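# Flip the small gear and mesh it with the big gear

## Task

The small gear currently sits inverted between the tester's two centres, with its teeth higher than those of the big gear. Turn it right side up and mount it so it meshes with the big gear. It must stay in place by itself at the end, not only because the robot is holding it. Finally release it and move the grippers away.

## Robot and tools

Robot: two six-joint arms, left_arm and right_arm, each with a parallel gripper. Arm bases in the scene frame: left_arm at (+0.050, +0.372, 0) m with quat_wxyz (+0.997, 0, 0, -0.071); right_arm at (+0.046, -0.227, 0) m with quat_wxyz (+0.995, 0, 0, -0.103). The names are labels only, not image sides. Scene frame: origin on the table top midway between the arms, +x out over the table, +z up, left_arm on the +y side.

Gripper: fingers point along the gripper's +z axis and close along its y axis. The reported hand point (end_effector_position, the pinch link) sits between the finger pads, roughly 1 cm short of the tips. A wrist camera mount also hangs off each gripper and can collide.

execute_actions(actions, pictures): actions holds one item or is empty.
- Empty list []: no command; returns the current state and camera images.
- Motion item {"rows": [...], "steps": n}: n from 3 to 15 control steps, each 1/30 s (default 15). Every row is one flat list of 14 numbers covering both arms, even if one arm stays still: left_arm waist, shoulder, elbow, wrist pitch, wrist yaw, wrist roll, opening, then the same seven for right_arm. Up to 15 rows; row k drives step k, and the final row repeats for any remaining steps. Joint numbers are absolute target angles in radians (same convention as the Joint positions line), not offsets. Stated ranges: waist -2.618 to 3.054, shoulder 0.000 to 3.142, elbow 0.000 to 3.142, wrist pitch -1.571 to 1.571, wrist yaw -1.571 to 1.571, wrist roll -2.094 to 2.094. Real stops may differ by up to 0.036 rad either way. A target beyond a stated end by more than 0.036 rad, and further out than the joint's last reported angle, gets the whole call refused (nothing is sent). Overshooting a real stop is clipped to it and may produce a "joint sent to its limit" line, possibly about an earlier action; its absence proves nothing. Opening is a scaled absolute value in [-1, 1]: +1 fully open (0.094 m pad gap), -1 closed.
- Wait item {"steps": n}, n up to 300, no rows: sends nothing and returns after n steps counted from the previous result.
- pictures: true adds camera images; otherwise images come only with an empty list.

Motion limits: each step, a joint's commanded target is capped to a lead over its measured angle (waist 0.202, shoulder 0.258, elbow 0.238, wrist pitch 0.573, wrist yaw and roll 0.522 rad). If the targets would move a gripper more than 70 mm from where it is, all that arm's targets are scaled back. So big moves need several calls. Between calls the arms keep heading to the last row until motion nearly stops or a step is HELD; then a new action is needed to push on. The last 3 steps of each action run after its result is reported.

Result lines: the state line gives each gripper's end_effector_position (m) and end_effector_quat_wxyz in the scene frame; it can be off, more so at long reach. Joint positions and Joint velocities list each arm's six joints (rad, rad/s) plus pad gap (m, m/s). grip_measured is the finger opening on the command scale; each gripper reads off by up to about 1 mm, constant per scene. Joint torques are total drive output, with offsets, scale errors and noise, so not a clean load reading. "joint command not followed" means a clearance check altered or blocked some joint targets (the rest of the row still ran). HELD marks steps where your row was partly or wholly not sent. MOTOR HOT appears from 75 °C; OVER-TEMPERATURE FAULT reports a stop (90 °C halts that arm for 10 s; 100 °C makes the arm go limp and drop).

Gripping: fingers go where grip_measured would equal your number (except near the ends). To hold, keep commanding below grip_measured: around 0.03 below is a firm grip, smaller gaps are lighter. Pads push about 50 to 62 N each, less on thin parts, with a brief spike on contact. Parts may be tugged while held, and loose items may be nudged.

zoom_image(camera, region): camera is cam_left_wrist or cam_right_wrist (both 504x504); region [x0, y0, x1, y1] in pixels from the top-left, at most 504 by 504, taken from that camera's latest full image. Approximate intrinsics: cam_left_wrist fx=fy=390.62, cx=254, cy=249.774; cam_right_wrist fx=fy=361.048, cx=253.463, cy=251.795, with strong radial distortion.

read_manual(section): returns URDF licence texts ("licences"); no motion.

finished_scene(scene): give the current scene's number; ends it, reports success, and loads the next task. Irreversible. Call it only once the gear is seated, released and the grippers are clear.

Avoid: knocking or placing anything off the table, arms striking or pressing each other, dropping or slamming the gear, forcing it hard against the tester, and long loaded holds that heat motors.

Each tool is called after "Call:" in YAML: its name, and indented under it one key for each argument.

## Session

Call:
execute_actions:
  actions: []

Scene clock: 0.00 s of 4200.00 s.
left_arm: end_effector_position=(+0.3669, +0.1676, +0.3138) grip_measured=+1.000 end_effector_quat_wxyz=(-0.024, -0.221, +0.834, -0.505) | right_arm: end_effector_position=(+0.4325, -0.4524, +0.2430) grip_measured=+1.000 end_effector_quat_wxyz=(+0.230, +0.698, +0.656, +0.173)
Joint positions: left_arm=[-0.043  1.528  1.595 -1.031  0.935 -1.017  0.094] | right_arm=[-0.421  1.801  1.869 -1.103 -0.245  1.073  0.094]
Joint velocities: left_arm=[ 0.007 -0.002  0.002 -0.007 -0.037  0.081  0.   ] | right_arm=[-0.012  0.012  0.012 -0.051  0.095 -0.081  0.   ]
Joint torques (N m, as the arm reports them, + toward a larger angle): no reading

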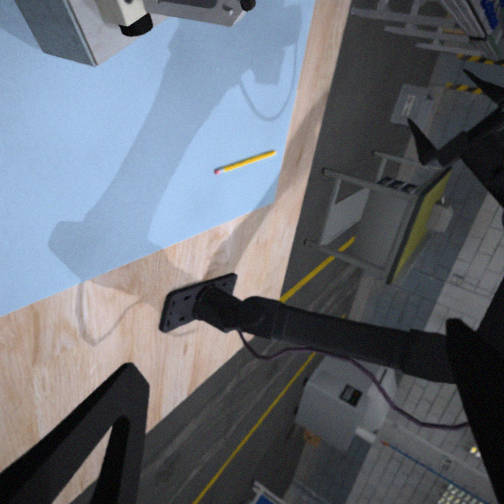

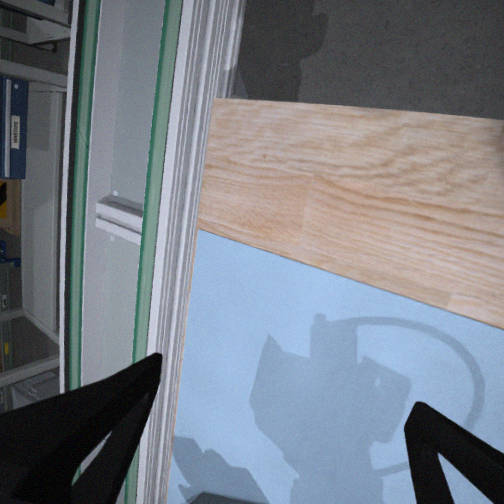

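Call:
execute_actions:
  actions:
    - {"rows": [[-0.06,1.50,1.58,-1.03,0.88,-0.96,1,-0.42,1.76,1.84,-1.10,-0.23,1.01,1],[-0.08,1.47,1.56,-1.03,0.82,-0.89,1,-0.42,1.71,1.80,-1.10,-0.22,0.94,1],[-0.11,1.43,1.54,-1.03,0.75,-0.82,1,-0.42,1.65,1.76,-1.09,-0.20,0.86,1],[-0.15,1.39,1.52,-1.03,0.68,-0.74,1,-0.42,1.59,1.72,-1.09,-0.18,0.78,1],[-0.19,1.35,1.50,-1.04,0.61,-0.66,1,-0.42,1.53,1.68,-1.08,-0.16,0.70,1],[-0.23,1.31,1.47,-1.04,0.54,-0.58,1,-0.42,1.47,1.64,-1.08,-0.14,0.62,1],[-0.27,1.27,1.45,-1.04,0.47,-0.51,1,-0.42,1.41,1.59,-1.08,-0.12,0.54,1],[-0.32,1.23,1.43,-1.04,0.40,-0.43,1,-0.42,1.35,1.55,-1.07,-0.10,0.46,1],[-0.37,1.19,1.41,-1.04,0.33,-0.36,1,-0.40,1.29,1.51,-1.07,-0.09,0.38,1],[-0.42,1.15,1.38,-1.05,0.26,-0.28,1,-0.37,1.23,1.46,-1.06,-0.07,0.30,1],[-0.47,1.11,1.36,-1.05,0.19,-0.21,1,-0.33,1.17,1.42,-1.06,-0.05,0.22,1],[-0.52,1.07,1.34,-1.05,0.12,-0.14,1,-0.28,1.11,1.38,-1.06,-0.03,0.15,1],[-0.56,1.04,1.32,-1.05,0.07,-0.08,1,-0.22,1.06,1.34,-1.05,-0.02,0.08,1],[-0.59,1.01,1.31,-1.05,0.03,-0.03,1,-0.15,1.02,1.31,-1.05,-0.01,0.03,1],[-0.607,1.0,1.3,-1.05,0,0,1,-0.08,1.0,1.3,-1.05,0,0,1]], "steps": 15}

Call:
execute_actions:
  actions:
    - {"rows": [[-0.607,1.0,1.3,-1.05,0,0,1,0.0,1.0,1.3,-1.05,0,0,1],[-0.607,1.0,1.3,-1.05,0,0,1,0.08,1.0,1.3,-1.05,0,0,1],[-0.607,1.0,1.3,-1.05,0,0,1,0.16,1.0,1.3,-1.05,0,0,1],[-0.607,1.0,1.3,-1.05,0,0,1,0.24,1.0,1.3,-1.05,0,0,1],[-0.607,1.0,1.3,-1.05,0,0,1,0.32,1.0,1.3,-1.05,0,0,1],[-0.607,1.0,1.3,-1.05,0,0,1,0.40,1.0,1.3,-1.05,0,0,1],[-0.607,1.0,1.3,-1.05,0,0,1,0.48,1.0,1.3,-1.05,0,0,1],[-0.607,1.0,1.3,-1.05,0,0,1,0.55,1.0,1.3,-1.05,0,0,1],[-0.607,1.0,1.3,-1.05,0,0,1,0.61,1.0,1.3,-1.05,0,0,1],[-0.607,1.0,1.3,-1.05,0,0,1,0.66,1.0,1.3,-1.05,0,0,1],[-0.607,1.0,1.3,-1.05,0,0,1,0.70,1.0,1.3,-1.05,0,0,1],[-0.607,1.0,1.3,-1.05,0,0,1,0.718,1.0,1.3,-1.05,0,0,1]], "steps": 15}

Call:
execute_actions:
  actions:
    - {"steps": 10}
  pictures: true

Scene clock: 1.30 s of 4200.00 s.
left_arm: end_effector_position=(+0.2659, +0.1486, +0.3084) grip_measured=+1.000 end_effector_quat_wxyz=(+0.234, +0.139, +0.900, -0.341) | right_arm: end_effector_position=(+0.3277, -0.3858, +0.3002) grip_measured=+1.000 end_effector_quat_wxyz=(+0.362, +0.446, +0.818, +0.028)
Joint positions: left_arm=[-0.438  1.16   1.394 -1.029  0.4   -0.439  0.094] | right_arm=[-0.366  1.23   1.468 -1.07  -0.101  0.465  0.094]
Joint velocities: left_arm=[-1.438 -1.277 -0.579 -0.037 -1.853  1.971  0.   ] | right_arm=[ 1.048 -2.059 -1.048  0.11   0.447 -2.073  0.   ]
Joint torques (N m, as the arm reports them, + toward a larger angle): left_arm=[ 0.44 -4.2   4.19  1.19  0.13  0.02] | right_arm=[ 2.06 -3.06  4.66  1.17 -0.22 -0.04]
Steps of this call (steps 1 to 27: nothing new was sent; steps 28 to 39: the first 12 steps of this action). Readings (joint positions):
28: left_arm=[-0.044 1.528 1.595 -1.031 0.928 -1.011] | right_arm=[-0.421 1.800 1.867 -1.102 -0.244 1.066]
29: left_arm=[-0.048 1.524 1.591 -1.029 0.910 -0.993] | right_arm=[-0.421 1.791 1.853 -1.096 -0.241 1.046]
31: left_arm=[-0.076 1.491 1.560 -1.023 0.838 -0.926] | right_arm=[-0.421 1.739 1.784 -1.087 -0.227 0.974]
35: left_arm=[-0.234 1.343 1.469 -1.026 0.634 -0.707] | right_arm=[-0.421 1.520 1.613 -1.085 -0.173 0.746]
39: the state above

Scene clock: 1.80 s of 4200.00 s.
left_arm: end_effector_position=(+0.2522, +0.1818, +0.3078) grip_measured=+1.000 end_effector_quat_wxyz=(+0.375, +0.326, +0.852, -0.163) | right_arm: end_effector_position=(+0.2920, -0.1056, +0.3021) grip_measured=+1.000 end_effector_quat_wxyz=(+0.386, -0.196, +0.896, +0.098)
Joint positions: left_arm=[-0.6    1.002  1.314 -1.041  0.024 -0.022  0.094] | right_arm=[ 0.655  1.     1.307 -1.059 -0.011  0.023  0.094]
Joint velocities: left_arm=[ 0.012 -0.022  0.002  0.051 -0.095  0.11   0.   ] | right_arm=[ 1.326 -0.007 -0.012  0.007  0.022 -0.168  0.   ]
Joint torques (N m, as the arm reports them, + toward a larger angle): left_arm=[-0.45 -1.15  4.36  1.41 -0.09  0.09] | right_arm=[-1.56 -1.14  5.68  1.5   0.16 -0.03]
Steps of this call (steps 1 to 3: the last 3 steps of your previous action; steps 4 to 15: the first 12 steps of this action). Readings (joint positions):
4: left_arm=[-0.586 1.021 1.336 -1.038 0.194 -0.198] | right_arm=[-0.127 1.010 1.349 -1.063 -0.049 0.211]
5: left_arm=[-0.597 1.007 1.332 -1.041 0.160 -0.159] | right_arm=[-0.054 0.989 1.338 -1.063 -0.041 0.170]
7: left_arm=[-0.600 1.002 1.329 -1.041 0.106 -0.103] | right_arm=[0.094 0.984 1.328 -1.061 -0.029 0.111]
11: left_arm=[-0.600 1.002 1.315 -1.041 0.048 -0.045] | right_arm=[0.387 0.996 1.309 -1.059 -0.014 0.049]
15: the state above

Scene clock: 2.13 s of 4200.00 s.
left_arm: end_effector_position=(+0.2538, +0.1836, +0.3078) grip_measured=+1.000 end_effector_quat_wxyz=(+0.378, +0.330, +0.851, -0.154) | right_arm: end_effector_position=(+0.2850, -0.0923, +0.3021) grip_measured=+1.000 end_effector_quat_wxyz=(+0.384, -0.227, +0.889, +0.105)
Joint positions: left_arm=[-0.6    1.002  1.314 -1.041  0.011 -0.007  0.094] | right_arm=[ 0.711  1.     1.307 -1.059 -0.009  0.008  0.094]
Joint velocities: left_arm=[-0.022 -0.002 -0.007 -0.007 -0.022  0.037  0.   ] | right_arm=[ 0.017 -0.002  0.012 -0.051  0.066 -0.051  0.   ]
Joint torques (N m, as the arm reports them, + toward a larger angle): left_arm=[-0.51 -1.41  4.6   1.43 -0.1   0.05] | right_arm=[ 0.65 -1.16  5.69  1.48  0.08 -0.06]
Kept back: nothing.
Steps of this call (steps 1 to 3: the last 3 steps of your previous action; steps 4 to 10: the robot went on to your last target). Readings (joint positions):
1: left_arm=[-0.600 1.002 1.314 -1.041 0.021 -0.019] | right_arm=[0.688 1.000 1.307 -1.059 -0.013 0.019]
2: left_arm=[-0.600 1.002 1.314 -1.041 0.019 -0.016] | right_arm=[0.705 1.000 1.307 -1.059 -0.013 0.016]
4: left_arm=[-0.600 1.002 1.314 -1.041 0.015 -0.012] | right_arm=[0.711 1.000 1.307 -1.059 -0.012 0.012]
8: left_arm=[-0.600 1.002 1.314 -1.041 0.012 -0.008] | right_arm=[0.711 1.000 1.307 -1.059 -0.010 0.009]
10: the state above

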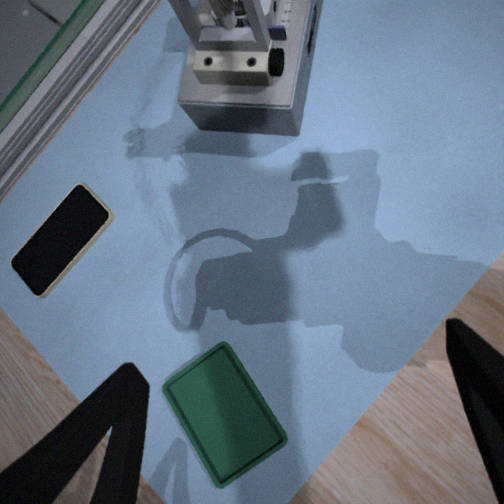

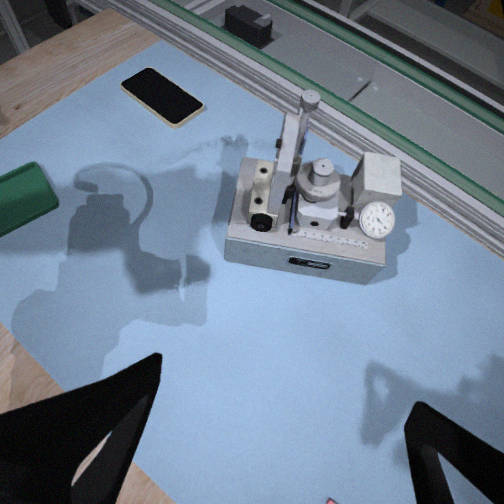

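Call:
zoom_image:
  camera: "cam_right_wrist"
  region: [210, 80, 420, 290]

Call:
zoom_image:
  camera: "cam_left_wrist"
  region: [160, 0, 340, 140]

Region (210, 80, 420, 290) of cam_right_wrist's 504x504 image, scaled by 2.400, with more detail than that image has.

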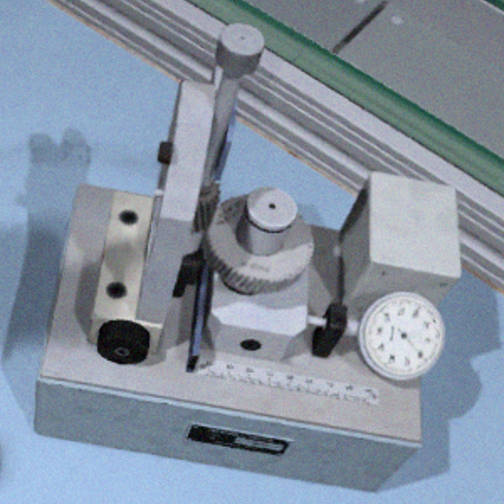

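Region (160, 0, 340, 140) of cam_left_wrist's 504x504 image, scaled by 2.800, with more detail than that image has.

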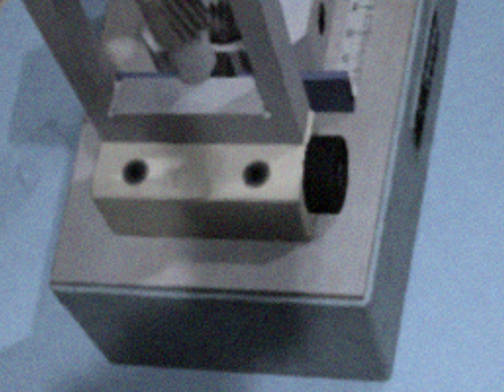

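Call:
execute_actions:
  actions:
    - {"rows": [[-0.607,1.0,1.3,-1.01,0,0,1,0.70,1.02,1.29,-1.03,0,0,1],[-0.607,1.0,1.29,-0.96,0,0,1,0.69,1.05,1.28,-1.01,0,0,1],[-0.607,1.0,1.28,-0.91,0,0,1,0.68,1.08,1.27,-0.99,0,0,1],[-0.607,1.0,1.27,-0.85,0,0,1,0.67,1.11,1.26,-0.96,0,0,1],[-0.607,1.0,1.26,-0.79,0,0,1,0.66,1.14,1.25,-0.93,0,0,1],[-0.607,1.0,1.25,-0.73,0,0,1,0.65,1.17,1.24,-0.90,0,0,1],[-0.607,1.0,1.24,-0.67,0,0,1,0.64,1.20,1.23,-0.87,0,0,1],[-0.607,1.0,1.23,-0.61,0,0,1,0.63,1.23,1.22,-0.84,0,0,1],[-0.607,1.0,1.22,-0.56,0,0,1,0.62,1.26,1.21,-0.81,0,0,1],[-0.607,1.0,1.21,-0.52,0,0,1,0.61,1.28,1.20,-0.78,0,0,1],[-0.607,1.0,1.20,-0.50,0,0,1,0.60,1.30,1.20,-0.75,0,0,1]], "steps": 15}

Call:
execute_actions:
  actions:
    - {"steps": 10}
  pictures: true

Scene clock: 4.67 s of 4200.00 s.
left_arm: end_effector_position=(+0.2926, +0.1484, +0.3511) grip_measured=+1.000 end_effector_quat_wxyz=(+0.504, +0.305, +0.783, -0.202) | right_arm: end_effector_position=(+0.3613, -0.0870, +0.2142) grip_measured=+1.000 end_effector_quat_wxyz=(+0.309, -0.193, +0.929, +0.069)
Joint positions: left_arm=[-0.6    1.002  1.223 -0.645  0.01  -0.005  0.094] | right_arm=[ 0.619  1.29   1.211 -0.848 -0.006  0.006  0.094]
Joint velocities: left_arm=[-0.017 -0.017 -0.173  1.004 -0.037  0.022  0.   ] | right_arm=[-0.242  0.794 -0.305  0.593  0.051 -0.007  0.   ]
Joint torques (N m, as the arm reports them, + toward a larger angle): left_arm=[-0.48 -2.09  5.02  1.69 -0.1   0.04] | right_arm=[-0.3  -7.84  7.25  1.36  0.03 -0.07]
Steps of this call (steps 1 to 30: the robot went on to your last target; steps 31 to 64: nothing new was sent; steps 65 to 76: the first 12 steps of this action). Readings (joint positions):
65: left_arm=[-0.600 1.002 1.314 -1.039 0.010 -0.005] | right_arm=[0.711 1.000 1.307 -1.058 -0.008 0.007]
66: left_arm=[-0.600 1.002 1.312 -1.031 0.010 -0.005] | right_arm=[0.709 1.003 1.306 -1.054 -0.008 0.006]
68: left_arm=[-0.600 1.002 1.302 -0.985 0.010 -0.005] | right_arm=[0.696 1.026 1.301 -1.033 -0.008 0.006]
72: left_arm=[-0.600 1.002 1.260 -0.824 0.010 -0.005] | right_arm=[0.657 1.148 1.264 -0.946 -0.007 0.006]
76: the state above

Scene clock: 5.00 s of 4200.00 s.
left_arm: end_effector_position=(+0.3011, +0.1406, +0.3772) grip_measured=+1.000 end_effector_quat_wxyz=(+0.550, +0.293, +0.751, -0.220) | right_arm: end_effector_position=(+0.3761, -0.0852, +0.2050) grip_measured=+1.000 end_effector_quat_wxyz=(+0.317, -0.187, +0.927, +0.068)
Joint positions: left_arm=[-0.6    1.002  1.215 -0.517  0.01  -0.005  0.094] | right_arm=[ 0.607  1.325  1.191 -0.776 -0.004  0.006  0.094]
Joint velocities: left_arm=[ 0.002 -0.007 -0.002  0.11  -0.037  0.007  0.   ] | right_arm=[-0.007  0.002  0.017  0.081 -0.066 -0.037  0.   ]
Joint torques (N m, as the arm reports them, + toward a larger angle): left_arm=[-0.6  -2.12  4.88  1.79 -0.11  0.06] | right_arm=[-0.66 -7.22  7.47  1.39  0.05 -0.05]
Kept back: nothing.
Steps of this call (steps 1 to 3: the last 3 steps of your previous action; steps 4 to 10: the robot went on to your last target). Readings (joint positions):
1: left_arm=[-0.600 1.002 1.219 -0.617 0.010 -0.005] | right_arm=[0.612 1.312 1.202 -0.833 -0.005 0.006]
2: left_arm=[-0.600 1.002 1.216 -0.594 0.010 -0.005] | right_arm=[0.609 1.325 1.195 -0.822 -0.004 0.006]
4: left_arm=[-0.600 1.002 1.215 -0.561 0.010 -0.005] | right_arm=[0.607 1.330 1.191 -0.810 -0.004 0.006]
8: left_arm=[-0.600 1.002 1.215 -0.525 0.010 -0.005] | right_arm=[0.607 1.325 1.191 -0.782 -0.004 0.006]
10: the state above

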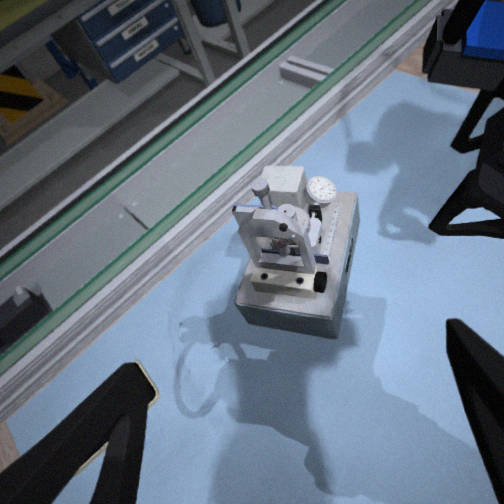

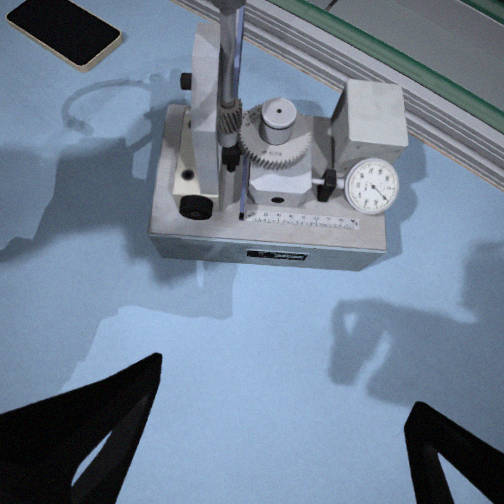

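Call:
zoom_image:
  camera: "cam_right_wrist"
  region: [150, 0, 410, 260]

Call:
zoom_image:
  camera: "cam_left_wrist"
  region: [210, 160, 390, 340]

Region (150, 0, 410, 260) of cam_right_wrist's 504x504 image, scaled by 1.938, with more detail than that image has.

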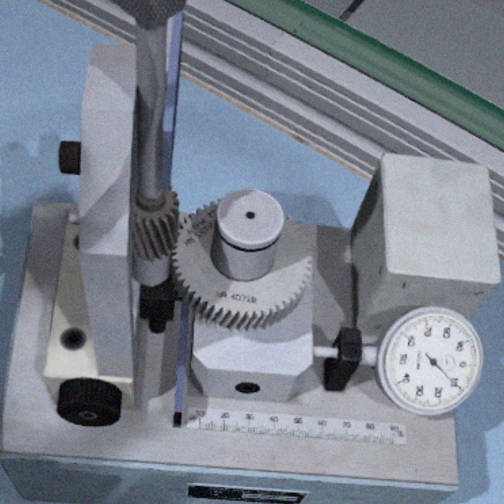

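Region (210, 160, 390, 340) of cam_left_wrist's 504x504 image, scaled by 2.800, with more detail than that image has.

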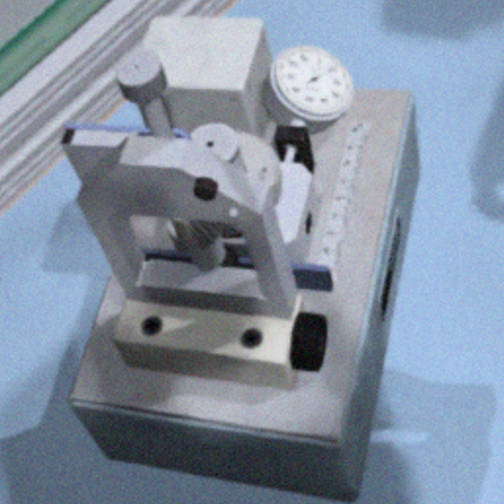

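Call:
zoom_image:
  camera: "cam_right_wrist"
  region: [230, 170, 400, 270]

Call:
zoom_image:
  camera: "cam_right_wrist"
  region: [170, 60, 320, 210]

Region (230, 170, 400, 270) of cam_right_wrist's 504x504 image, scaled by 2.965, with more detail than that image has; it fills the top 296 rows of this view, and the rest is white.

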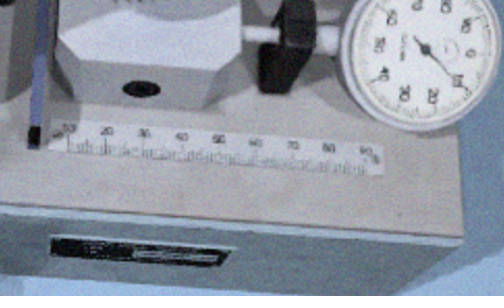

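Region (170, 60, 320, 210) of cam_right_wrist's 504x504 image, scaled by 3.360, with more detail than that image has.

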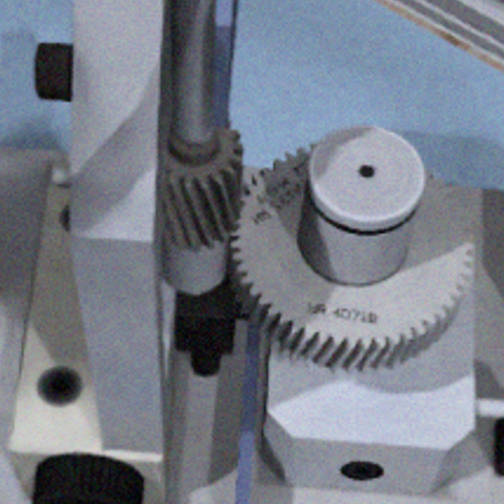

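Call:
zoom_image:
  camera: "cam_right_wrist"
  region: [140, 200, 270, 280]

Call:
zoom_image:
  camera: "cam_right_wrist"
  region: [310, 70, 420, 280]

Region (140, 200, 270, 280) of cam_right_wrist's 504x504 image, scaled by 3.877, with more detail than that image has; it fills the top 310 rows of this view, and the rest is white.

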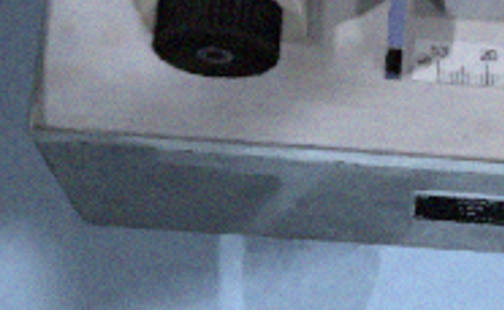

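Region (310, 70, 420, 280) of cam_right_wrist's 504x504 image, scaled by 2.400, with more detail than that image has; it fills the left 264 columns of this view, and the rest is white.

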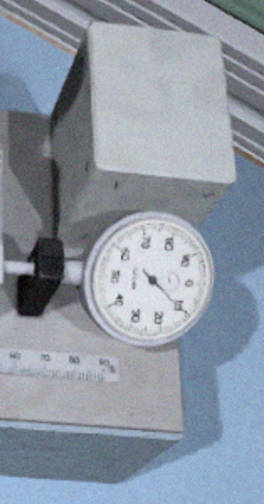

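Call:
execute_actions:
  actions:
    - {"rows": [[-0.607,1.0,1.2,-0.5,0,0,1,0.605,1.32,1.17,-0.68,0,0,1],[-0.607,1.0,1.2,-0.5,0,0,1,0.61,1.35,1.13,-0.56,0,0,1],[-0.607,1.0,1.2,-0.5,0,0,1,0.62,1.39,1.08,-0.41,0,0,1],[-0.607,1.0,1.2,-0.5,0,0,1,0.63,1.43,1.02,-0.25,0,0,1],[-0.607,1.0,1.2,-0.5,0,0,1,0.64,1.47,0.96,-0.08,0,0,1],[-0.607,1.0,1.2,-0.5,0,0,1,0.655,1.52,0.90,0.10,0,0,1],[-0.607,1.0,1.2,-0.5,0,0,1,0.67,1.56,0.84,0.28,0,0,1],[-0.607,1.0,1.2,-0.5,0,0,1,0.68,1.61,0.77,0.46,0,0,1],[-0.607,1.0,1.2,-0.5,0,0,1,0.695,1.65,0.71,0.64,0,0,1],[-0.607,1.0,1.2,-0.5,0,0,1,0.71,1.70,0.65,0.82,0,0,1],[-0.607,1.0,1.2,-0.5,0,0,1,0.72,1.74,0.59,0.99,0,0,1],[-0.607,1.0,1.2,-0.5,0,0,1,0.73,1.78,0.54,1.14,0,0,1],[-0.607,1.0,1.2,-0.5,0,0,1,0.74,1.81,0.49,1.27,0,0,1],[-0.607,1.0,1.2,-0.5,0,0,1,0.745,1.835,0.46,1.36,0,0,1],[-0.607,1.0,1.2,-0.5,0,0,1,0.75,1.85,0.44,1.41,0,0,1]], "steps": 15}

Call:
execute_actions:
  actions:
    - {"steps": 25}
  pictures: true

Scene clock: 10.27 s of 4200.00 s.
left_arm: end_effector_position=(+0.3017, +0.1400, +0.3800) grip_measured=+1.000 end_effector_quat_wxyz=(+0.554, +0.292, +0.748, -0.221) | right_arm: end_effector_position=(+0.4085, -0.0293, +0.0246) grip_measured=+1.000 end_effector_quat_wxyz=(+0.387, -0.223, +0.889, +0.100)
Joint positions: left_arm=[-0.6    1.002  1.215 -0.505  0.01  -0.005  0.094] | right_arm=[ 0.703  1.724  0.656  0.318 -0.001  0.006  0.094]
Joint velocities: left_arm=[ 0.002  0.017 -0.002 -0.066  0.022 -0.051  0.   ] | right_arm=[ 0.388  1.575 -1.956  2.952 -0.037 -0.022  0.   ]
Joint torques (N m, as the arm reports them, + toward a larger angle): left_arm=[-0.43 -2.03  4.96  1.86 -0.09  0.05] | right_arm=[  0.24 -10.85   5.65   1.61   0.04  -0.06]
Steps of this call (steps 1 to 30: the robot went on to your last target; steps 31 to 90: nothing new was sent; then 1.87 s passed at rest; steps 91 to 102: the first 12 steps of this action). Readings (joint positions):
91: left_arm=[-0.600 1.002 1.215 -0.505 0.010 -0.005] | right_arm=[0.607 1.325 1.188 -0.759 -0.004 0.006]
92: left_arm=[-0.600 1.002 1.215 -0.505 0.010 -0.005] | right_arm=[0.607 1.325 1.179 -0.730 -0.004 0.006]
94: left_arm=[-0.600 1.002 1.215 -0.505 0.010 -0.005] | right_arm=[0.609 1.338 1.127 -0.596 -0.004 0.006]
98: left_arm=[-0.600 1.002 1.215 -0.505 0.010 -0.005] | right_arm=[0.644 1.488 0.925 -0.131 -0.002 0.006]
102: the state above

Scene clock: 11.10 s of 4200.00 s.
left_arm: end_effector_position=(+0.3017, +0.1400, +0.3800) grip_measured=+1.000 end_effector_quat_wxyz=(+0.554, +0.292, +0.748, -0.221) | right_arm: end_effector_position=(+0.4241, -0.0025, +0.1299) grip_measured=+1.000 end_effector_quat_wxyz=(+0.670, -0.186, +0.694, +0.185)
Joint positions: left_arm=[-0.6    1.002  1.215 -0.505  0.01  -0.005  0.094] | right_arm=[0.743 1.861 0.439 1.39  0.006 0.006 0.094]
Joint velocities: left_arm=[-0.002 -0.007  0.007  0.095 -0.007 -0.051  0.   ] | right_arm=[ 0.007  0.002 -0.002  0.066 -0.051 -0.037  0.   ]
Joint torques (N m, as the arm reports them, + toward a larger angle): left_arm=[-0.47 -2.13  4.86  1.85 -0.13  0.04] | right_arm=[ 0.71 -8.29  4.31  1.77 -0.07 -0.06]
Kept back: nothing.
Steps of this call (steps 1 to 3: the last 3 steps of your previous action; steps 4 to 25: the robot went on to your last target). Readings (joint positions):
1: left_arm=[-0.600 1.002 1.215 -0.505 0.010 -0.005] | right_arm=[0.712 1.762 0.591 0.465 0.006 0.011]
2: left_arm=[-0.600 1.002 1.215 -0.505 0.010 -0.005] | right_arm=[0.715 1.771 0.544 0.580 0.008 0.011]
4: left_arm=[-0.600 1.002 1.215 -0.505 0.010 -0.005] | right_arm=[0.729 1.816 0.476 0.787 0.008 0.009]
8: left_arm=[-0.600 1.002 1.215 -0.505 0.010 -0.005] | right_arm=[0.743 1.861 0.439 1.090 0.006 0.007]
25: the state above

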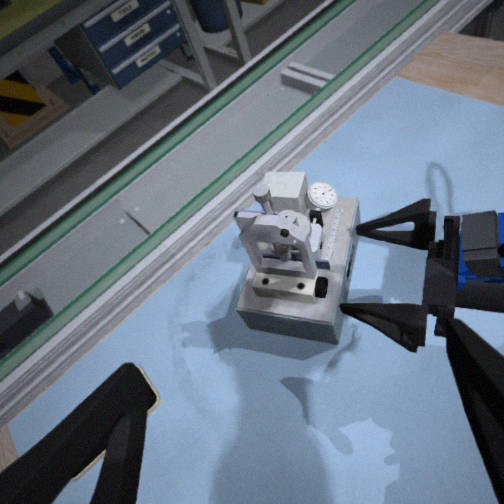

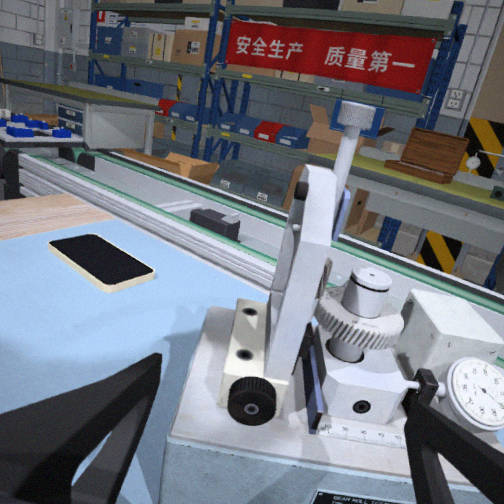

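Call:
zoom_image:
  camera: "cam_right_wrist"
  region: [200, 90, 504, 450]

Call:
zoom_image:
  camera: "cam_left_wrist"
  region: [220, 160, 504, 360]

Region (200, 90, 504, 450) of cam_right_wrist's 504x504 image, scaled by 1.400, with more detail than that image has; it fills the left 426 columns of this view, and the rest is white.

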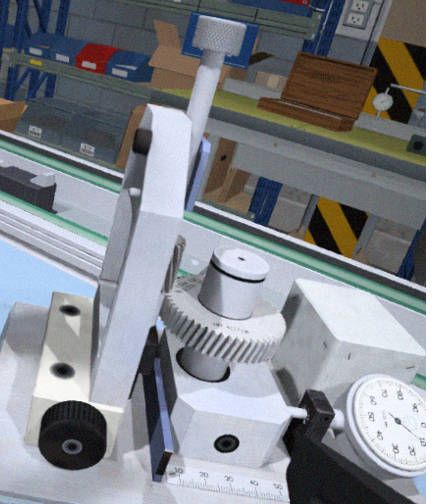

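Region (220, 160, 504, 360) of cam_left_wrist's 504x504 image, scaled by 1.775, with more detail than that image has; it fills the top 355 rows of this view, and the rest is white.

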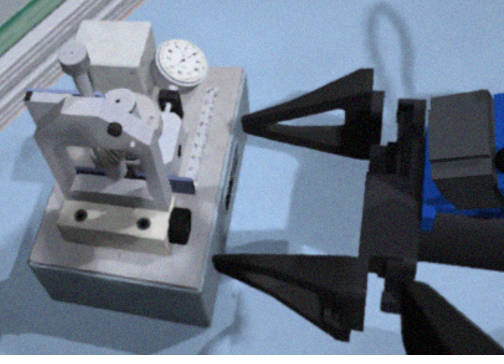

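Call:
execute_actions:
  actions:
    - {"rows": [[-0.607,1.0,1.2,-0.5,0,0,1,0.74,1.85,0.44,1.41,-0.01,0,1],[-0.607,1.0,1.2,-0.5,0,0,1,0.725,1.85,0.44,1.41,-0.02,0,1],[-0.607,1.0,1.2,-0.5,0,0,1,0.71,1.85,0.44,1.41,-0.03,0,1],[-0.607,1.0,1.2,-0.5,0,0,1,0.69,1.85,0.44,1.41,-0.04,0,1],[-0.607,1.0,1.2,-0.5,0,0,1,0.67,1.85,0.44,1.41,-0.05,0,1],[-0.607,1.0,1.2,-0.5,0,0,1,0.65,1.85,0.44,1.41,-0.06,0,1],[-0.607,1.0,1.2,-0.5,0,0,1,0.63,1.85,0.44,1.41,-0.07,0,1],[-0.607,1.0,1.2,-0.5,0,0,1,0.61,1.85,0.44,1.41,-0.08,0,1],[-0.607,1.0,1.2,-0.5,0,0,1,0.59,1.85,0.44,1.41,-0.09,0,1],[-0.607,1.0,1.2,-0.5,0,0,1,0.575,1.85,0.44,1.41,-0.10,0,1],[-0.607,1.0,1.2,-0.5,0,0,1,0.56,1.85,0.44,1.41,-0.10,0,1],[-0.607,1.0,1.2,-0.5,0,0,1,0.55,1.85,0.44,1.41,-0.10,0,1]], "steps": 15}

Call:
execute_actions:
  actions:
    - {"steps": 12}
  pictures: true

Scene clock: 12.37 s of 4200.00 s.
left_arm: end_effector_position=(+0.3017, +0.1400, +0.3800) grip_measured=+1.000 end_effector_quat_wxyz=(+0.554, +0.292, +0.748, -0.221) | right_arm: end_effector_position=(+0.4508, -0.0555, +0.1309) grip_measured=+1.000 end_effector_quat_wxyz=(+0.679, -0.154, +0.701, +0.155)
Joint positions: left_arm=[-0.6    1.002  1.215 -0.505  0.01  -0.005  0.094] | right_arm=[ 0.578  1.861  0.439  1.393 -0.067  0.006  0.094]
Joint velocities: left_arm=[-0.007  0.002 -0.007  0.051 -0.022 -0.051  0.   ] | right_arm=[-0.437 -0.017 -0.012  0.037 -0.168  0.022  0.   ]
Joint torques (N m, as the arm reports them, + toward a larger angle): left_arm=[-0.45 -1.94  4.98  1.85 -0.12  0.03] | right_arm=[-0.05 -8.3   4.29  1.81 -0.18 -0.05]
Steps of this call (steps 1 to 26: the robot went on to your last target; steps 27 to 38: the first 12 steps of this action). Readings (joint positions):
27: left_arm=[-0.600 1.002 1.215 -0.505 0.010 -0.005] | right_arm=[0.743 1.861 0.439 1.393 0.005 0.006]
28: left_arm=[-0.600 1.002 1.215 -0.505 0.010 -0.005] | right_arm=[0.742 1.861 0.439 1.393 0.002 0.006]
30: left_arm=[-0.600 1.002 1.215 -0.505 0.010 -0.005] | right_arm=[0.730 1.861 0.439 1.393 -0.011 0.006]
34: left_arm=[-0.600 1.002 1.215 -0.505 0.010 -0.005] | right_arm=[0.657 1.861 0.439 1.393 -0.042 0.006]
38: the state above

Scene clock: 12.77 s of 4200.00 s.
left_arm: end_effector_position=(+0.3017, +0.1400, +0.3800) grip_measured=+1.000 end_effector_quat_wxyz=(+0.554, +0.292, +0.748, -0.221) | right_arm: end_effector_position=(+0.4533, -0.0619, +0.1309) grip_measured=+1.000 end_effector_quat_wxyz=(+0.680, -0.153, +0.701, +0.154)
Joint positions: left_arm=[-0.6    1.002  1.215 -0.505  0.01  -0.005  0.094] | right_arm=[ 0.553  1.861  0.439  1.393 -0.089  0.006  0.094]
Joint velocities: left_arm=[-0.012  0.002 -0.017 -0.007  0.037 -0.007  0.   ] | right_arm=[-0.007 -0.002 -0.002  0.007 -0.037 -0.022  0.   ]
Joint torques (N m, as the arm reports them, + toward a larger angle): left_arm=[-0.56 -1.94  4.95  1.82 -0.15  0.06] | right_arm=[-0.33 -8.27  4.31  1.81 -0.11 -0.06]
Kept back: nothing.
Steps of this call (steps 1 to 3: the last 3 steps of your previous action; steps 4 to 12: the robot went on to your last target). Readings (joint positions):
1: left_arm=[-0.600 1.002 1.215 -0.505 0.010 -0.005] | right_arm=[0.565 1.861 0.439 1.393 -0.070 0.006]
2: left_arm=[-0.600 1.002 1.215 -0.505 0.010 -0.005] | right_arm=[0.557 1.861 0.439 1.393 -0.072 0.006]
4: left_arm=[-0.600 1.002 1.215 -0.505 0.010 -0.005] | right_arm=[0.553 1.861 0.439 1.393 -0.077 0.006]
8: left_arm=[-0.600 1.002 1.215 -0.505 0.010 -0.005] | right_arm=[0.553 1.861 0.439 1.393 -0.086 0.006]
12: the state above

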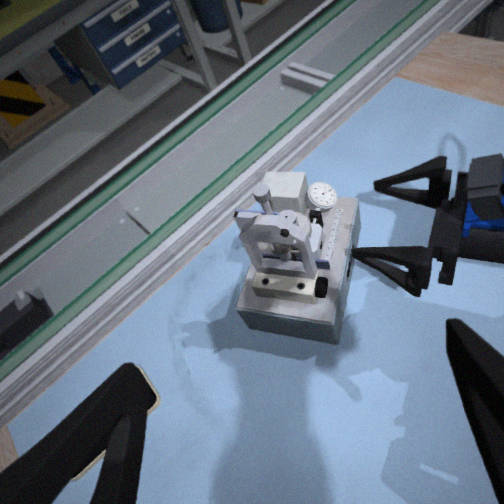

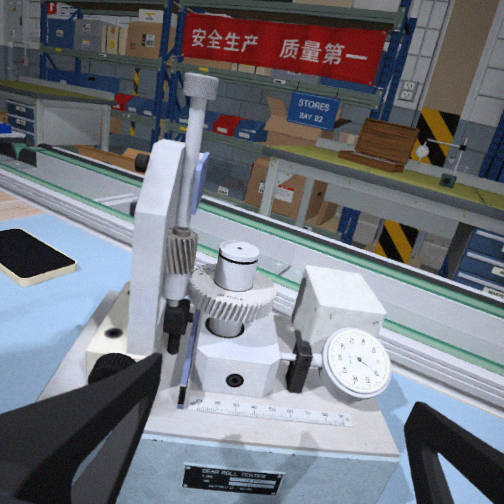

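Call:
zoom_image:
  camera: "cam_right_wrist"
  region: [110, 60, 290, 420]

Call:
zoom_image:
  camera: "cam_right_wrist"
  region: [140, 210, 290, 360]

Call:
zoom_image:
  camera: "cam_right_wrist"
  region: [170, 300, 400, 504]

Region (110, 60, 290, 420) of cam_right_wrist's 504x504 image, scaled by 1.400, with more detail than that image has.

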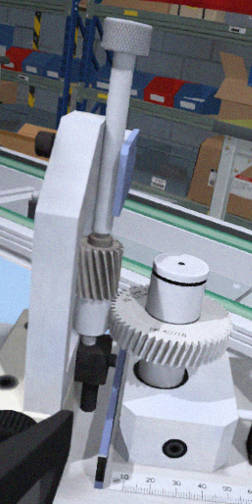

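Region (140, 210, 290, 360) of cam_right_wrist's 504x504 image, scaled by 3.360, with more detail than that image has.

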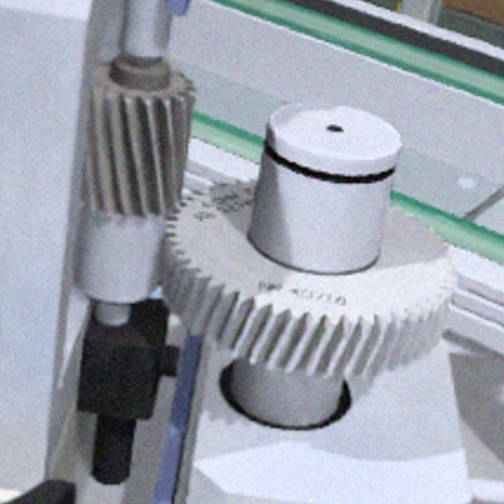

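Region (170, 300, 400, 504) of cam_right_wrist's 504x504 image, scaled by 2.191, with more detail than that image has; it fills the top 447 rows of this view, and the rest is white.

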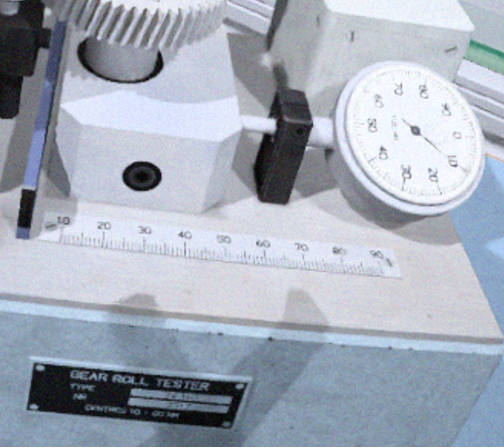

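Call:
zoom_image:
  camera: "cam_left_wrist"
  region: [220, 160, 380, 360]

Region (220, 160, 380, 360) of cam_left_wrist's 504x504 image, scaled by 2.520, with more detail than that image has; it fills the left 403 columns of this view, and the rest is white.

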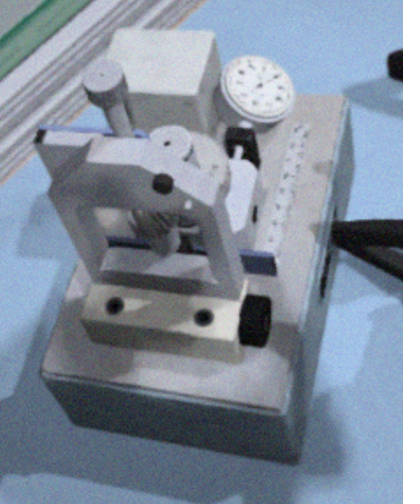

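Call:
execute_actions:
  actions:
    - {"rows": [[-0.60,1.0,1.2,-0.47,0.02,0,1,0.55,1.85,0.44,1.41,-0.1,0,1],[-0.58,1.01,1.19,-0.43,0.05,0,1,0.55,1.85,0.44,1.41,-0.1,0,1],[-0.56,1.02,1.18,-0.38,0.08,0,1,0.55,1.85,0.44,1.41,-0.1,0,1],[-0.54,1.04,1.17,-0.33,0.12,0,1,0.55,1.85,0.44,1.41,-0.1,0,1],[-0.51,1.06,1.16,-0.27,0.16,0,1,0.55,1.85,0.44,1.41,-0.1,0,1],[-0.48,1.08,1.15,-0.21,0.20,0,1,0.55,1.85,0.44,1.41,-0.1,0,1],[-0.45,1.10,1.14,-0.15,0.24,0,1,0.55,1.85,0.44,1.41,-0.1,0,1],[-0.42,1.12,1.13,-0.09,0.28,0,1,0.55,1.85,0.44,1.41,-0.1,0,1],[-0.39,1.15,1.12,-0.03,0.32,0,1,0.55,1.85,0.44,1.41,-0.1,0,1],[-0.36,1.18,1.11,0.03,0.36,0,1,0.55,1.85,0.44,1.41,-0.1,0,1],[-0.33,1.21,1.10,0.09,0.40,0,1,0.55,1.85,0.44,1.41,-0.1,0,1],[-0.30,1.24,1.08,0.15,0.44,0,1,0.55,1.85,0.44,1.41,-0.1,0,1],[-0.27,1.27,1.07,0.21,0.48,0,1,0.55,1.85,0.44,1.41,-0.1,0,1],[-0.24,1.30,1.05,0.27,0.52,0,1,0.55,1.85,0.44,1.41,-0.1,0,1],[-0.21,1.33,1.04,0.33,0.56,0,1,0.55,1.85,0.44,1.41,-0.1,0,1]], "steps": 15}

Call:
execute_actions:
  actions:
    - {"rows": [[-0.19,1.36,1.02,0.39,0.60,0,1,0.55,1.85,0.44,1.41,-0.1,0,1],[-0.17,1.39,1.01,0.45,0.64,0,1,0.55,1.85,0.44,1.41,-0.1,0,1],[-0.15,1.42,0.99,0.51,0.68,0,1,0.55,1.85,0.44,1.41,-0.1,0,1],[-0.13,1.45,0.98,0.57,0.72,0,1,0.55,1.85,0.44,1.41,-0.1,0,1],[-0.11,1.48,0.96,0.63,0.75,0,1,0.55,1.85,0.44,1.41,-0.1,0,1],[-0.10,1.51,0.95,0.69,0.78,0,1,0.55,1.85,0.44,1.41,-0.1,0,1],[-0.09,1.54,0.93,0.75,0.80,0,1,0.55,1.85,0.44,1.41,-0.1,0,1],[-0.08,1.57,0.92,0.81,0.82,0,1,0.55,1.85,0.44,1.41,-0.1,0,1],[-0.07,1.60,0.90,0.87,0.84,0,1,0.55,1.85,0.44,1.41,-0.1,0,1],[-0.065,1.63,0.89,0.93,0.85,0,1,0.55,1.85,0.44,1.41,-0.1,0,1],[-0.062,1.66,0.87,0.99,0.86,0,1,0.55,1.85,0.44,1.41,-0.1,0,1],[-0.062,1.69,0.86,1.05,0.86,0,1,0.55,1.85,0.44,1.41,-0.1,0,1],[-0.062,1.72,0.84,1.10,0.86,0,1,0.55,1.85,0.44,1.41,-0.1,0,1],[-0.062,1.75,0.83,1.15,0.86,0,1,0.55,1.85,0.44,1.41,-0.1,0,1],[-0.062,1.78,0.81,1.20,0.86,0,1,0.55,1.85,0.44,1.41,-0.1,0,1]], "steps": 15}

Call:
execute_actions:
  actions:
    - {"rows": [[-0.062,1.81,0.80,1.24,0.86,0,1,0.55,1.85,0.44,1.41,-0.1,0,1],[-0.062,1.84,0.78,1.28,0.86,0,1,0.55,1.85,0.44,1.41,-0.1,0,1],[-0.062,1.87,0.77,1.31,0.86,0,1,0.55,1.85,0.44,1.41,-0.1,0,1],[-0.062,1.90,0.75,1.34,0.86,0,1,0.55,1.85,0.44,1.41,-0.1,0,1],[-0.062,1.93,0.74,1.36,0.86,0,1,0.55,1.85,0.44,1.41,-0.1,0,1],[-0.062,1.96,0.72,1.38,0.86,0,1,0.55,1.85,0.44,1.41,-0.1,0,1],[-0.062,1.98,0.71,1.39,0.86,0,1,0.55,1.85,0.44,1.41,-0.1,0,1],[-0.062,2.00,0.69,1.40,0.86,0,1,0.55,1.85,0.44,1.41,-0.1,0,1],[-0.062,2.02,0.68,1.41,0.86,0,1,0.55,1.85,0.44,1.41,-0.1,0,1],[-0.062,2.035,0.67,1.415,0.86,0,1,0.55,1.85,0.44,1.41,-0.1,0,1],[-0.062,2.045,0.665,1.415,0.86,0,1,0.55,1.85,0.44,1.41,-0.1,0,1],[-0.062,2.052,0.661,1.415,0.86,0,1,0.55,1.85,0.44,1.41,-0.1,0,1]], "steps": 15}

Call:
execute_actions:
  actions:
    - {"steps": 15}
  pictures: true

Scene clock: 18.33 s of 4200.00 s.
left_arm: end_effector_position=(+0.3802, +0.1349, +0.3856) grip_measured=+1.000 end_effector_quat_wxyz=(+0.613, +0.272, +0.692, -0.267) | right_arm: end_effector_position=(+0.4531, -0.0615, +0.1309) grip_measured=+1.000 end_effector_quat_wxyz=(+0.679, -0.153, +0.701, +0.155)
Joint positions: left_arm=[-0.361  1.168  1.13  -0.071  0.281 -0.004  0.094] | right_arm=[ 0.553  1.861  0.439  1.393 -0.091  0.006  0.094]
Joint velocities: left_arm=[ 0.838  0.901 -0.388  1.663  1.033  0.022  0.   ] | right_arm=[-0.012 -0.002  0.017  0.022  0.022 -0.007  0.   ]
Joint torques (N m, as the arm reports them, + toward a larger angle): left_arm=[ 0.75 -2.38  4.65  1.48 -0.04  0.04] | right_arm=[-0.31 -8.28  4.3   1.82 -0.11 -0.06]
Steps of this call (steps 1 to 30: the robot went on to your last target; steps 31 to 90: nothing new was sent; then 2.17 s passed at rest; steps 91 to 102: the first 12 steps of this action). Readings (joint positions):
91: left_arm=[-0.600 1.002 1.215 -0.503 0.010 -0.005] | right_arm=[0.553 1.861 0.439 1.393 -0.091 0.006]
92: left_arm=[-0.599 1.002 1.213 -0.493 0.014 -0.005] | right_arm=[0.553 1.861 0.439 1.393 -0.091 0.006]
94: left_arm=[-0.580 1.003 1.202 -0.449 0.042 -0.005] | right_arm=[0.553 1.861 0.439 1.393 -0.091 0.006]
98: left_arm=[-0.482 1.057 1.172 -0.285 0.146 -0.004] | right_arm=[0.553 1.861 0.439 1.393 -0.091 0.006]
102: the state above

Scene clock: 18.83 s of 4200.00 s.
left_arm: end_effector_position=(+0.4690, +0.1551, +0.2761) grip_measured=+1.000 end_effector_quat_wxyz=(+0.643, +0.339, +0.602, -0.329) | right_arm: end_effector_position=(+0.4531, -0.0615, +0.1310) grip_measured=+1.000 end_effector_quat_wxyz=(+0.680, -0.153, +0.701, +0.155)
Joint positions: left_arm=[-0.071  1.629  0.9    0.792  0.772 -0.004  0.094] | right_arm=[ 0.553  1.861  0.439  1.394 -0.091  0.006  0.094]
Joint velocities: left_arm=[ 0.115  0.838 -0.383  1.692  0.52  -0.037  0.   ] | right_arm=[ 0.012  0.007 -0.007 -0.007 -0.022 -0.022  0.   ]
Joint torques (N m, as the arm reports them, + toward a larger angle): left_arm=[ 0.14 -7.34  4.75  1.47  0.06  0.04] | right_arm=[-0.31 -8.28  4.3   1.81 -0.12 -0.05]
Steps of this call (steps 1 to 3: the last 3 steps of your previous action; steps 4 to 15: the first 12 steps of this action). Readings (joint positions):
4: left_arm=[-0.243 1.298 1.067 0.153 0.429 -0.004] | right_arm=[0.553 1.861 0.439 1.393 -0.091 0.006]
5: left_arm=[-0.216 1.330 1.051 0.209 0.466 -0.004] | right_arm=[0.553 1.861 0.439 1.393 -0.091 0.006]
7: left_arm=[-0.171 1.393 1.018 0.321 0.541 -0.004] | right_arm=[0.553 1.861 0.439 1.393 -0.091 0.006]
11: left_arm=[-0.103 1.512 0.957 0.552 0.677 -0.004] | right_arm=[0.553 1.861 0.439 1.394 -0.091 0.006]
15: the state above

Scene clock: 19.33 s of 4200.00 s.
left_arm: end_effector_position=(+0.4509, +0.1513, +0.1301) grip_measured=+1.000 end_effector_quat_wxyz=(+0.611, +0.355, +0.611, -0.357) | right_arm: end_effector_position=(+0.4531, -0.0615, +0.1310) grip_measured=+1.000 end_effector_quat_wxyz=(+0.680, -0.153, +0.701, +0.155)
Joint positions: left_arm=[-0.067  2.03   0.683  1.349  0.847 -0.004  0.094] | right_arm=[ 0.553  1.861  0.439  1.394 -0.091  0.006  0.094]
Joint velocities: left_arm=[-0.007  0.379 -0.271  0.242  0.022 -0.051  0.   ] | right_arm=[-0.007  0.002  0.002  0.037 -0.022  0.007  0.   ]
Joint torques (N m, as the arm reports them, + toward a larger angle): left_arm=[ 0.43 -9.73  3.2   1.88  0.02  0.02] | right_arm=[-0.31 -8.28  4.29  1.8  -0.11 -0.05]
Steps of this call (steps 1 to 3: the last 3 steps of your previous action; steps 4 to 15: the first 12 steps of this action). Readings (joint positions):
4: left_arm=[-0.067 1.746 0.842 1.018 0.817 -0.004] | right_arm=[0.553 1.861 0.439 1.394 -0.091 0.006]
5: left_arm=[-0.067 1.776 0.827 1.068 0.824 -0.004] | right_arm=[0.553 1.861 0.439 1.394 -0.091 0.006]
7: left_arm=[-0.067 1.835 0.797 1.159 0.833 -0.004] | right_arm=[0.553 1.861 0.439 1.394 -0.091 0.006]
11: left_arm=[-0.067 1.950 0.737 1.289 0.842 -0.004] | right_arm=[0.553 1.861 0.439 1.394 -0.091 0.006]
15: the state above

Scene clock: 19.83 s of 4200.00 s.
left_arm: end_effector_position=(+0.4476, +0.1517, +0.1297) grip_measured=+1.000 end_effector_quat_wxyz=(+0.620, +0.359, +0.601, -0.355) | right_arm: end_effector_position=(+0.4531, -0.0615, +0.1310) grip_measured=+1.000 end_effector_quat_wxyz=(+0.680, -0.153, +0.701, +0.155)
Joint positions: left_arm=[-0.067  2.048  0.67   1.409  0.85  -0.004  0.094] | right_arm=[ 0.553  1.861  0.439  1.394 -0.091  0.006  0.094]
Joint velocities: left_arm=[-0.002  0.002 -0.002 -0.037  0.051  0.007  0.   ] | right_arm=[-0.007  0.007 -0.017 -0.022 -0.022  0.007  0.   ]
Joint torques (N m, as the arm reports them, + toward a larger angle): left_arm=[ 0.43 -9.59  3.11  1.59  0.02  0.03] | right_arm=[-0.31 -8.3   4.29  1.81 -0.11 -0.06]
Kept back: nothing.
Steps of this call (steps 1 to 3: the last 3 steps of your previous action; steps 4 to 15: the robot went on to your last target). Readings (joint positions):
1: left_arm=[-0.067 2.040 0.675 1.355 0.848 -0.004] | right_arm=[0.553 1.861 0.439 1.394 -0.091 0.006]
2: left_arm=[-0.067 2.046 0.671 1.360 0.849 -0.004] | right_arm=[0.553 1.861 0.439 1.394 -0.091 0.006]
4: left_arm=[-0.067 2.048 0.670 1.371 0.850 -0.004] | right_arm=[0.553 1.861 0.439 1.394 -0.091 0.006]
8: left_arm=[-0.067 2.048 0.670 1.397 0.850 -0.004] | right_arm=[0.553 1.861 0.439 1.394 -0.091 0.006]
15: the state above

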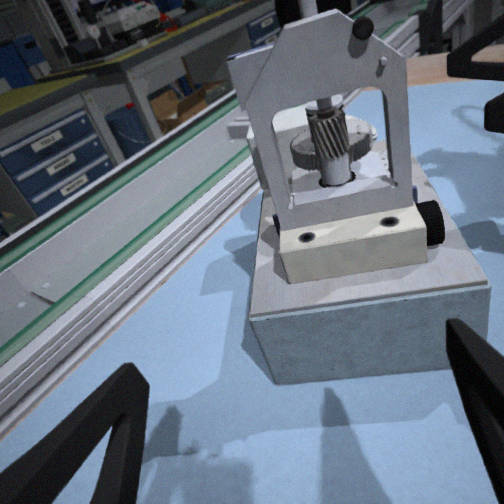

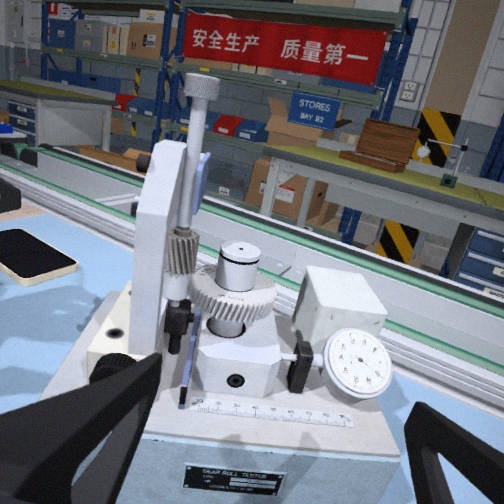

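Call:
zoom_image:
  camera: "cam_left_wrist"
  region: [210, 0, 470, 290]

Region (210, 0, 470, 290) of cam_left_wrist's 504x504 image, scaled by 1.738, with more detail than that image has; it fills the left 452 columns of this view, and the rest is white.

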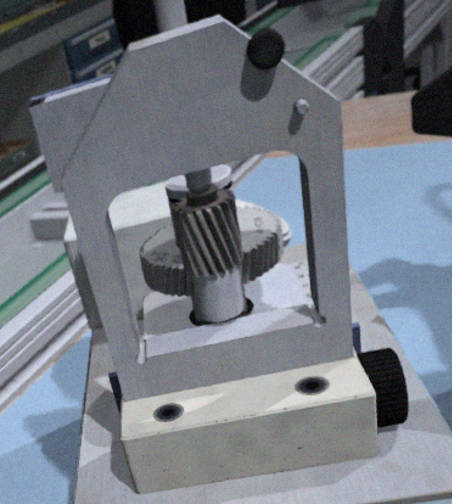

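Call:
zoom_image:
  camera: "cam_right_wrist"
  region: [120, 60, 250, 250]

Region (120, 60, 250, 250) of cam_right_wrist's 504x504 image, scaled by 2.653, with more detail than that image has; it fills the left 345 columns of this view, and the rest is white.

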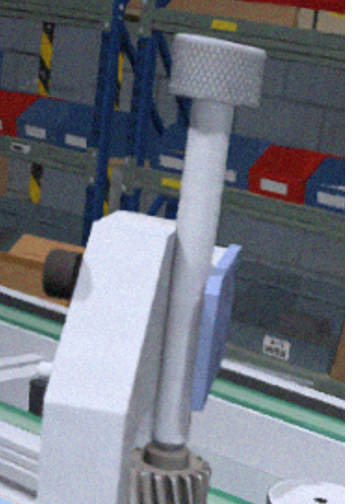

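Call:
zoom_image:
  camera: "cam_left_wrist"
  region: [240, 130, 504, 394]

Region (240, 130, 504, 394) of cam_left_wrist's 504x504 image, scaled by 1.909, with more detail than that image has.

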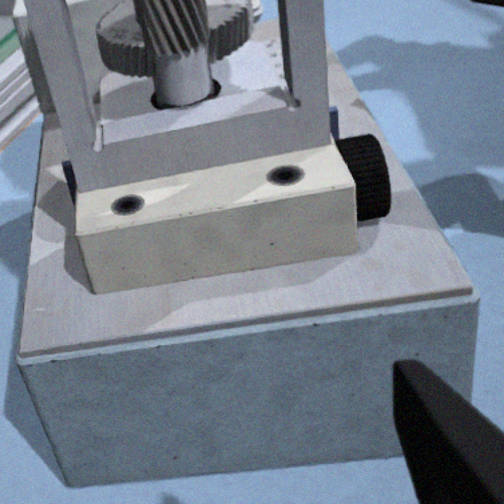

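Call:
execute_actions:
  actions:
    - {"rows": [[-0.07,2.055,0.67,1.405,0.85,0,0.9,0.55,1.85,0.44,1.41,-0.1,0,1],[-0.08,2.058,0.68,1.395,0.84,0,0.8,0.55,1.85,0.44,1.41,-0.1,0,1],[-0.095,2.063,0.695,1.385,0.825,0,0.7,0.55,1.85,0.44,1.41,-0.1,0,1],[-0.115,2.069,0.715,1.37,0.805,0,0.6,0.55,1.85,0.44,1.41,-0.1,0,1],[-0.135,2.075,0.735,1.355,0.78,0,0.5,0.55,1.85,0.44,1.41,-0.1,0,1],[-0.155,2.081,0.755,1.34,0.76,0,0.4,0.55,1.85,0.44,1.41,-0.1,0,1],[-0.175,2.087,0.775,1.32,0.74,0,0.3,0.55,1.85,0.44,1.41,-0.1,0,1],[-0.195,2.093,0.795,1.305,0.715,0,0.2,0.55,1.85,0.44,1.41,-0.1,0,1],[-0.215,2.099,0.815,1.29,0.695,0,0.1,0.55,1.85,0.44,1.41,-0.1,0,1],[-0.235,2.105,0.835,1.275,0.675,0,0.0,0.55,1.85,0.44,1.41,-0.1,0,1],[-0.255,2.111,0.855,1.26,0.65,0,-0.1,0.55,1.85,0.44,1.41,-0.1,0,1],[-0.275,2.117,0.875,1.245,0.63,0,-0.2,0.55,1.85,0.44,1.41,-0.1,0,1],[-0.292,2.123,0.895,1.23,0.61,0,-0.3,0.55,1.85,0.44,1.41,-0.1,0,1],[-0.305,2.127,0.91,1.22,0.595,0,-0.36,0.55,1.85,0.44,1.41,-0.1,0,1],[-0.316,2.129,0.92,1.213,0.588,0,-0.36,0.55,1.85,0.44,1.41,-0.1,0,1]], "steps": 15}

Call:
execute_actions:
  actions:
    - {"steps": 20}
  pictures: true

Scene clock: 26.07 s of 4200.00 s.
left_arm: end_effector_position=(+0.4582, +0.0865, +0.1405) grip_measured=-0.147 end_effector_quat_wxyz=(+0.619, +0.369, +0.588, -0.366) | right_arm: end_effector_position=(+0.4531, -0.0614, +0.1310) grip_measured=+1.000 end_effector_quat_wxyz=(+0.680, -0.153, +0.701, +0.155)
Joint positions: left_arm=[-0.232  2.091  0.818  1.321  0.72  -0.004  0.04 ] | right_arm=[ 0.553  1.861  0.439  1.394 -0.092  0.006  0.094]
Joint velocities: left_arm=[-0.623  0.173  0.593 -0.374 -0.579 -0.066 -0.103] | right_arm=[-0.007 -0.007  0.032 -0.022 -0.022 -0.066  0.   ]
Joint torques (N m, as the arm reports them, + toward a larger angle): left_arm=[-0.18 -9.34  5.59  1.42 -0.11  0.03] | right_arm=[-0.3  -8.29  4.31  1.82 -0.11 -0.06]
Steps of this call (steps 1 to 15: the robot went on to your last target; steps 16 to 90: nothing new was sent; then 2.83 s passed at rest; steps 91 to 102: the first 12 steps of this action). Readings (joint positions):
91: left_arm=[-0.067 2.048 0.670 1.411 0.850 -0.004] | right_arm=[0.553 1.861 0.439 1.394 -0.092 0.006]
92: left_arm=[-0.067 2.048 0.670 1.411 0.850 -0.004] | right_arm=[0.553 1.861 0.439 1.394 -0.092 0.006]
94: left_arm=[-0.075 2.048 0.672 1.407 0.841 -0.004] | right_arm=[0.553 1.861 0.439 1.394 -0.092 0.006]
98: left_arm=[-0.142 2.068 0.734 1.371 0.791 -0.004] | right_arm=[0.553 1.861 0.439 1.394 -0.092 0.006]
102: the state above

Scene clock: 26.73 s of 4200.00 s.
left_arm: end_effector_position=(+0.4662, +0.0528, +0.1403) grip_measured=-0.358 end_effector_quat_wxyz=(+0.615, +0.358, +0.604, -0.359) | right_arm: end_effector_position=(+0.4531, -0.0614, +0.1310) grip_measured=+1.000 end_effector_quat_wxyz=(+0.680, -0.153, +0.701, +0.155)
Joint positions: left_arm=[-0.321  2.112  0.897  1.233  0.6   -0.004  0.03 ] | right_arm=[ 0.553  1.861  0.439  1.394 -0.092  0.006  0.094]
Joint velocities: left_arm=[ 0.002 -0.007  0.002  0.037 -0.007  0.007  0.   ] | right_arm=[ 0.012 -0.007 -0.017 -0.022 -0.022  0.037  0.   ]
Joint torques (N m, as the arm reports them, + toward a larger angle): left_arm=[ 0.36 -9.76  5.86  1.53 -0.13 -0.01] | right_arm=[-0.29 -8.28  4.3   1.8  -0.11 -0.06]
Kept back: nothing.
Steps of this call (steps 1 to 3: the last 3 steps of your previous action; steps 4 to 20: the robot went on to your last target). Readings (joint positions):
1: left_arm=[-0.253 2.097 0.838 1.307 0.702 -0.004] | right_arm=[0.553 1.861 0.439 1.394 -0.092 0.006]
2: left_arm=[-0.272 2.102 0.857 1.294 0.683 -0.004] | right_arm=[0.553 1.861 0.439 1.394 -0.092 0.006]
4: left_arm=[-0.303 2.110 0.887 1.272 0.653 -0.004] | right_arm=[0.553 1.861 0.439 1.394 -0.092 0.006]
8: left_arm=[-0.321 2.112 0.897 1.251 0.624 -0.004] | right_arm=[0.553 1.861 0.439 1.394 -0.092 0.006]
20: the state above

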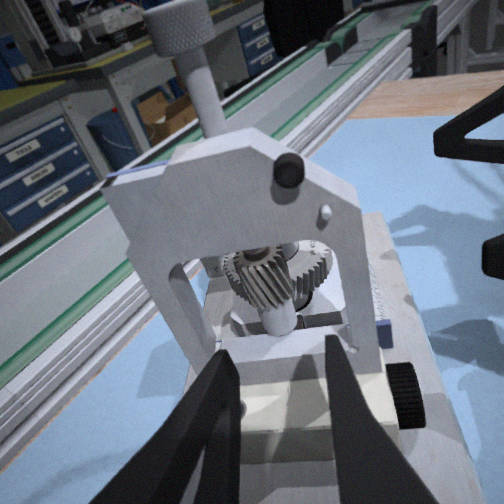

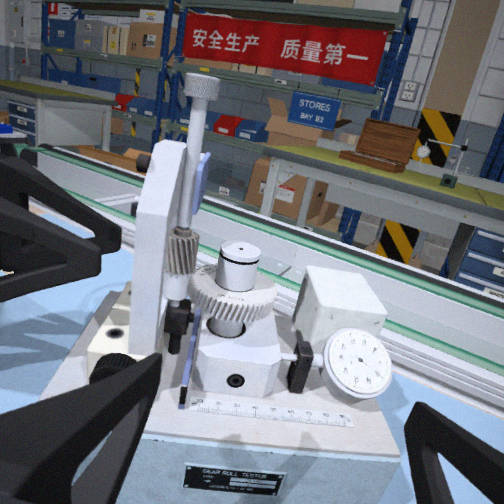

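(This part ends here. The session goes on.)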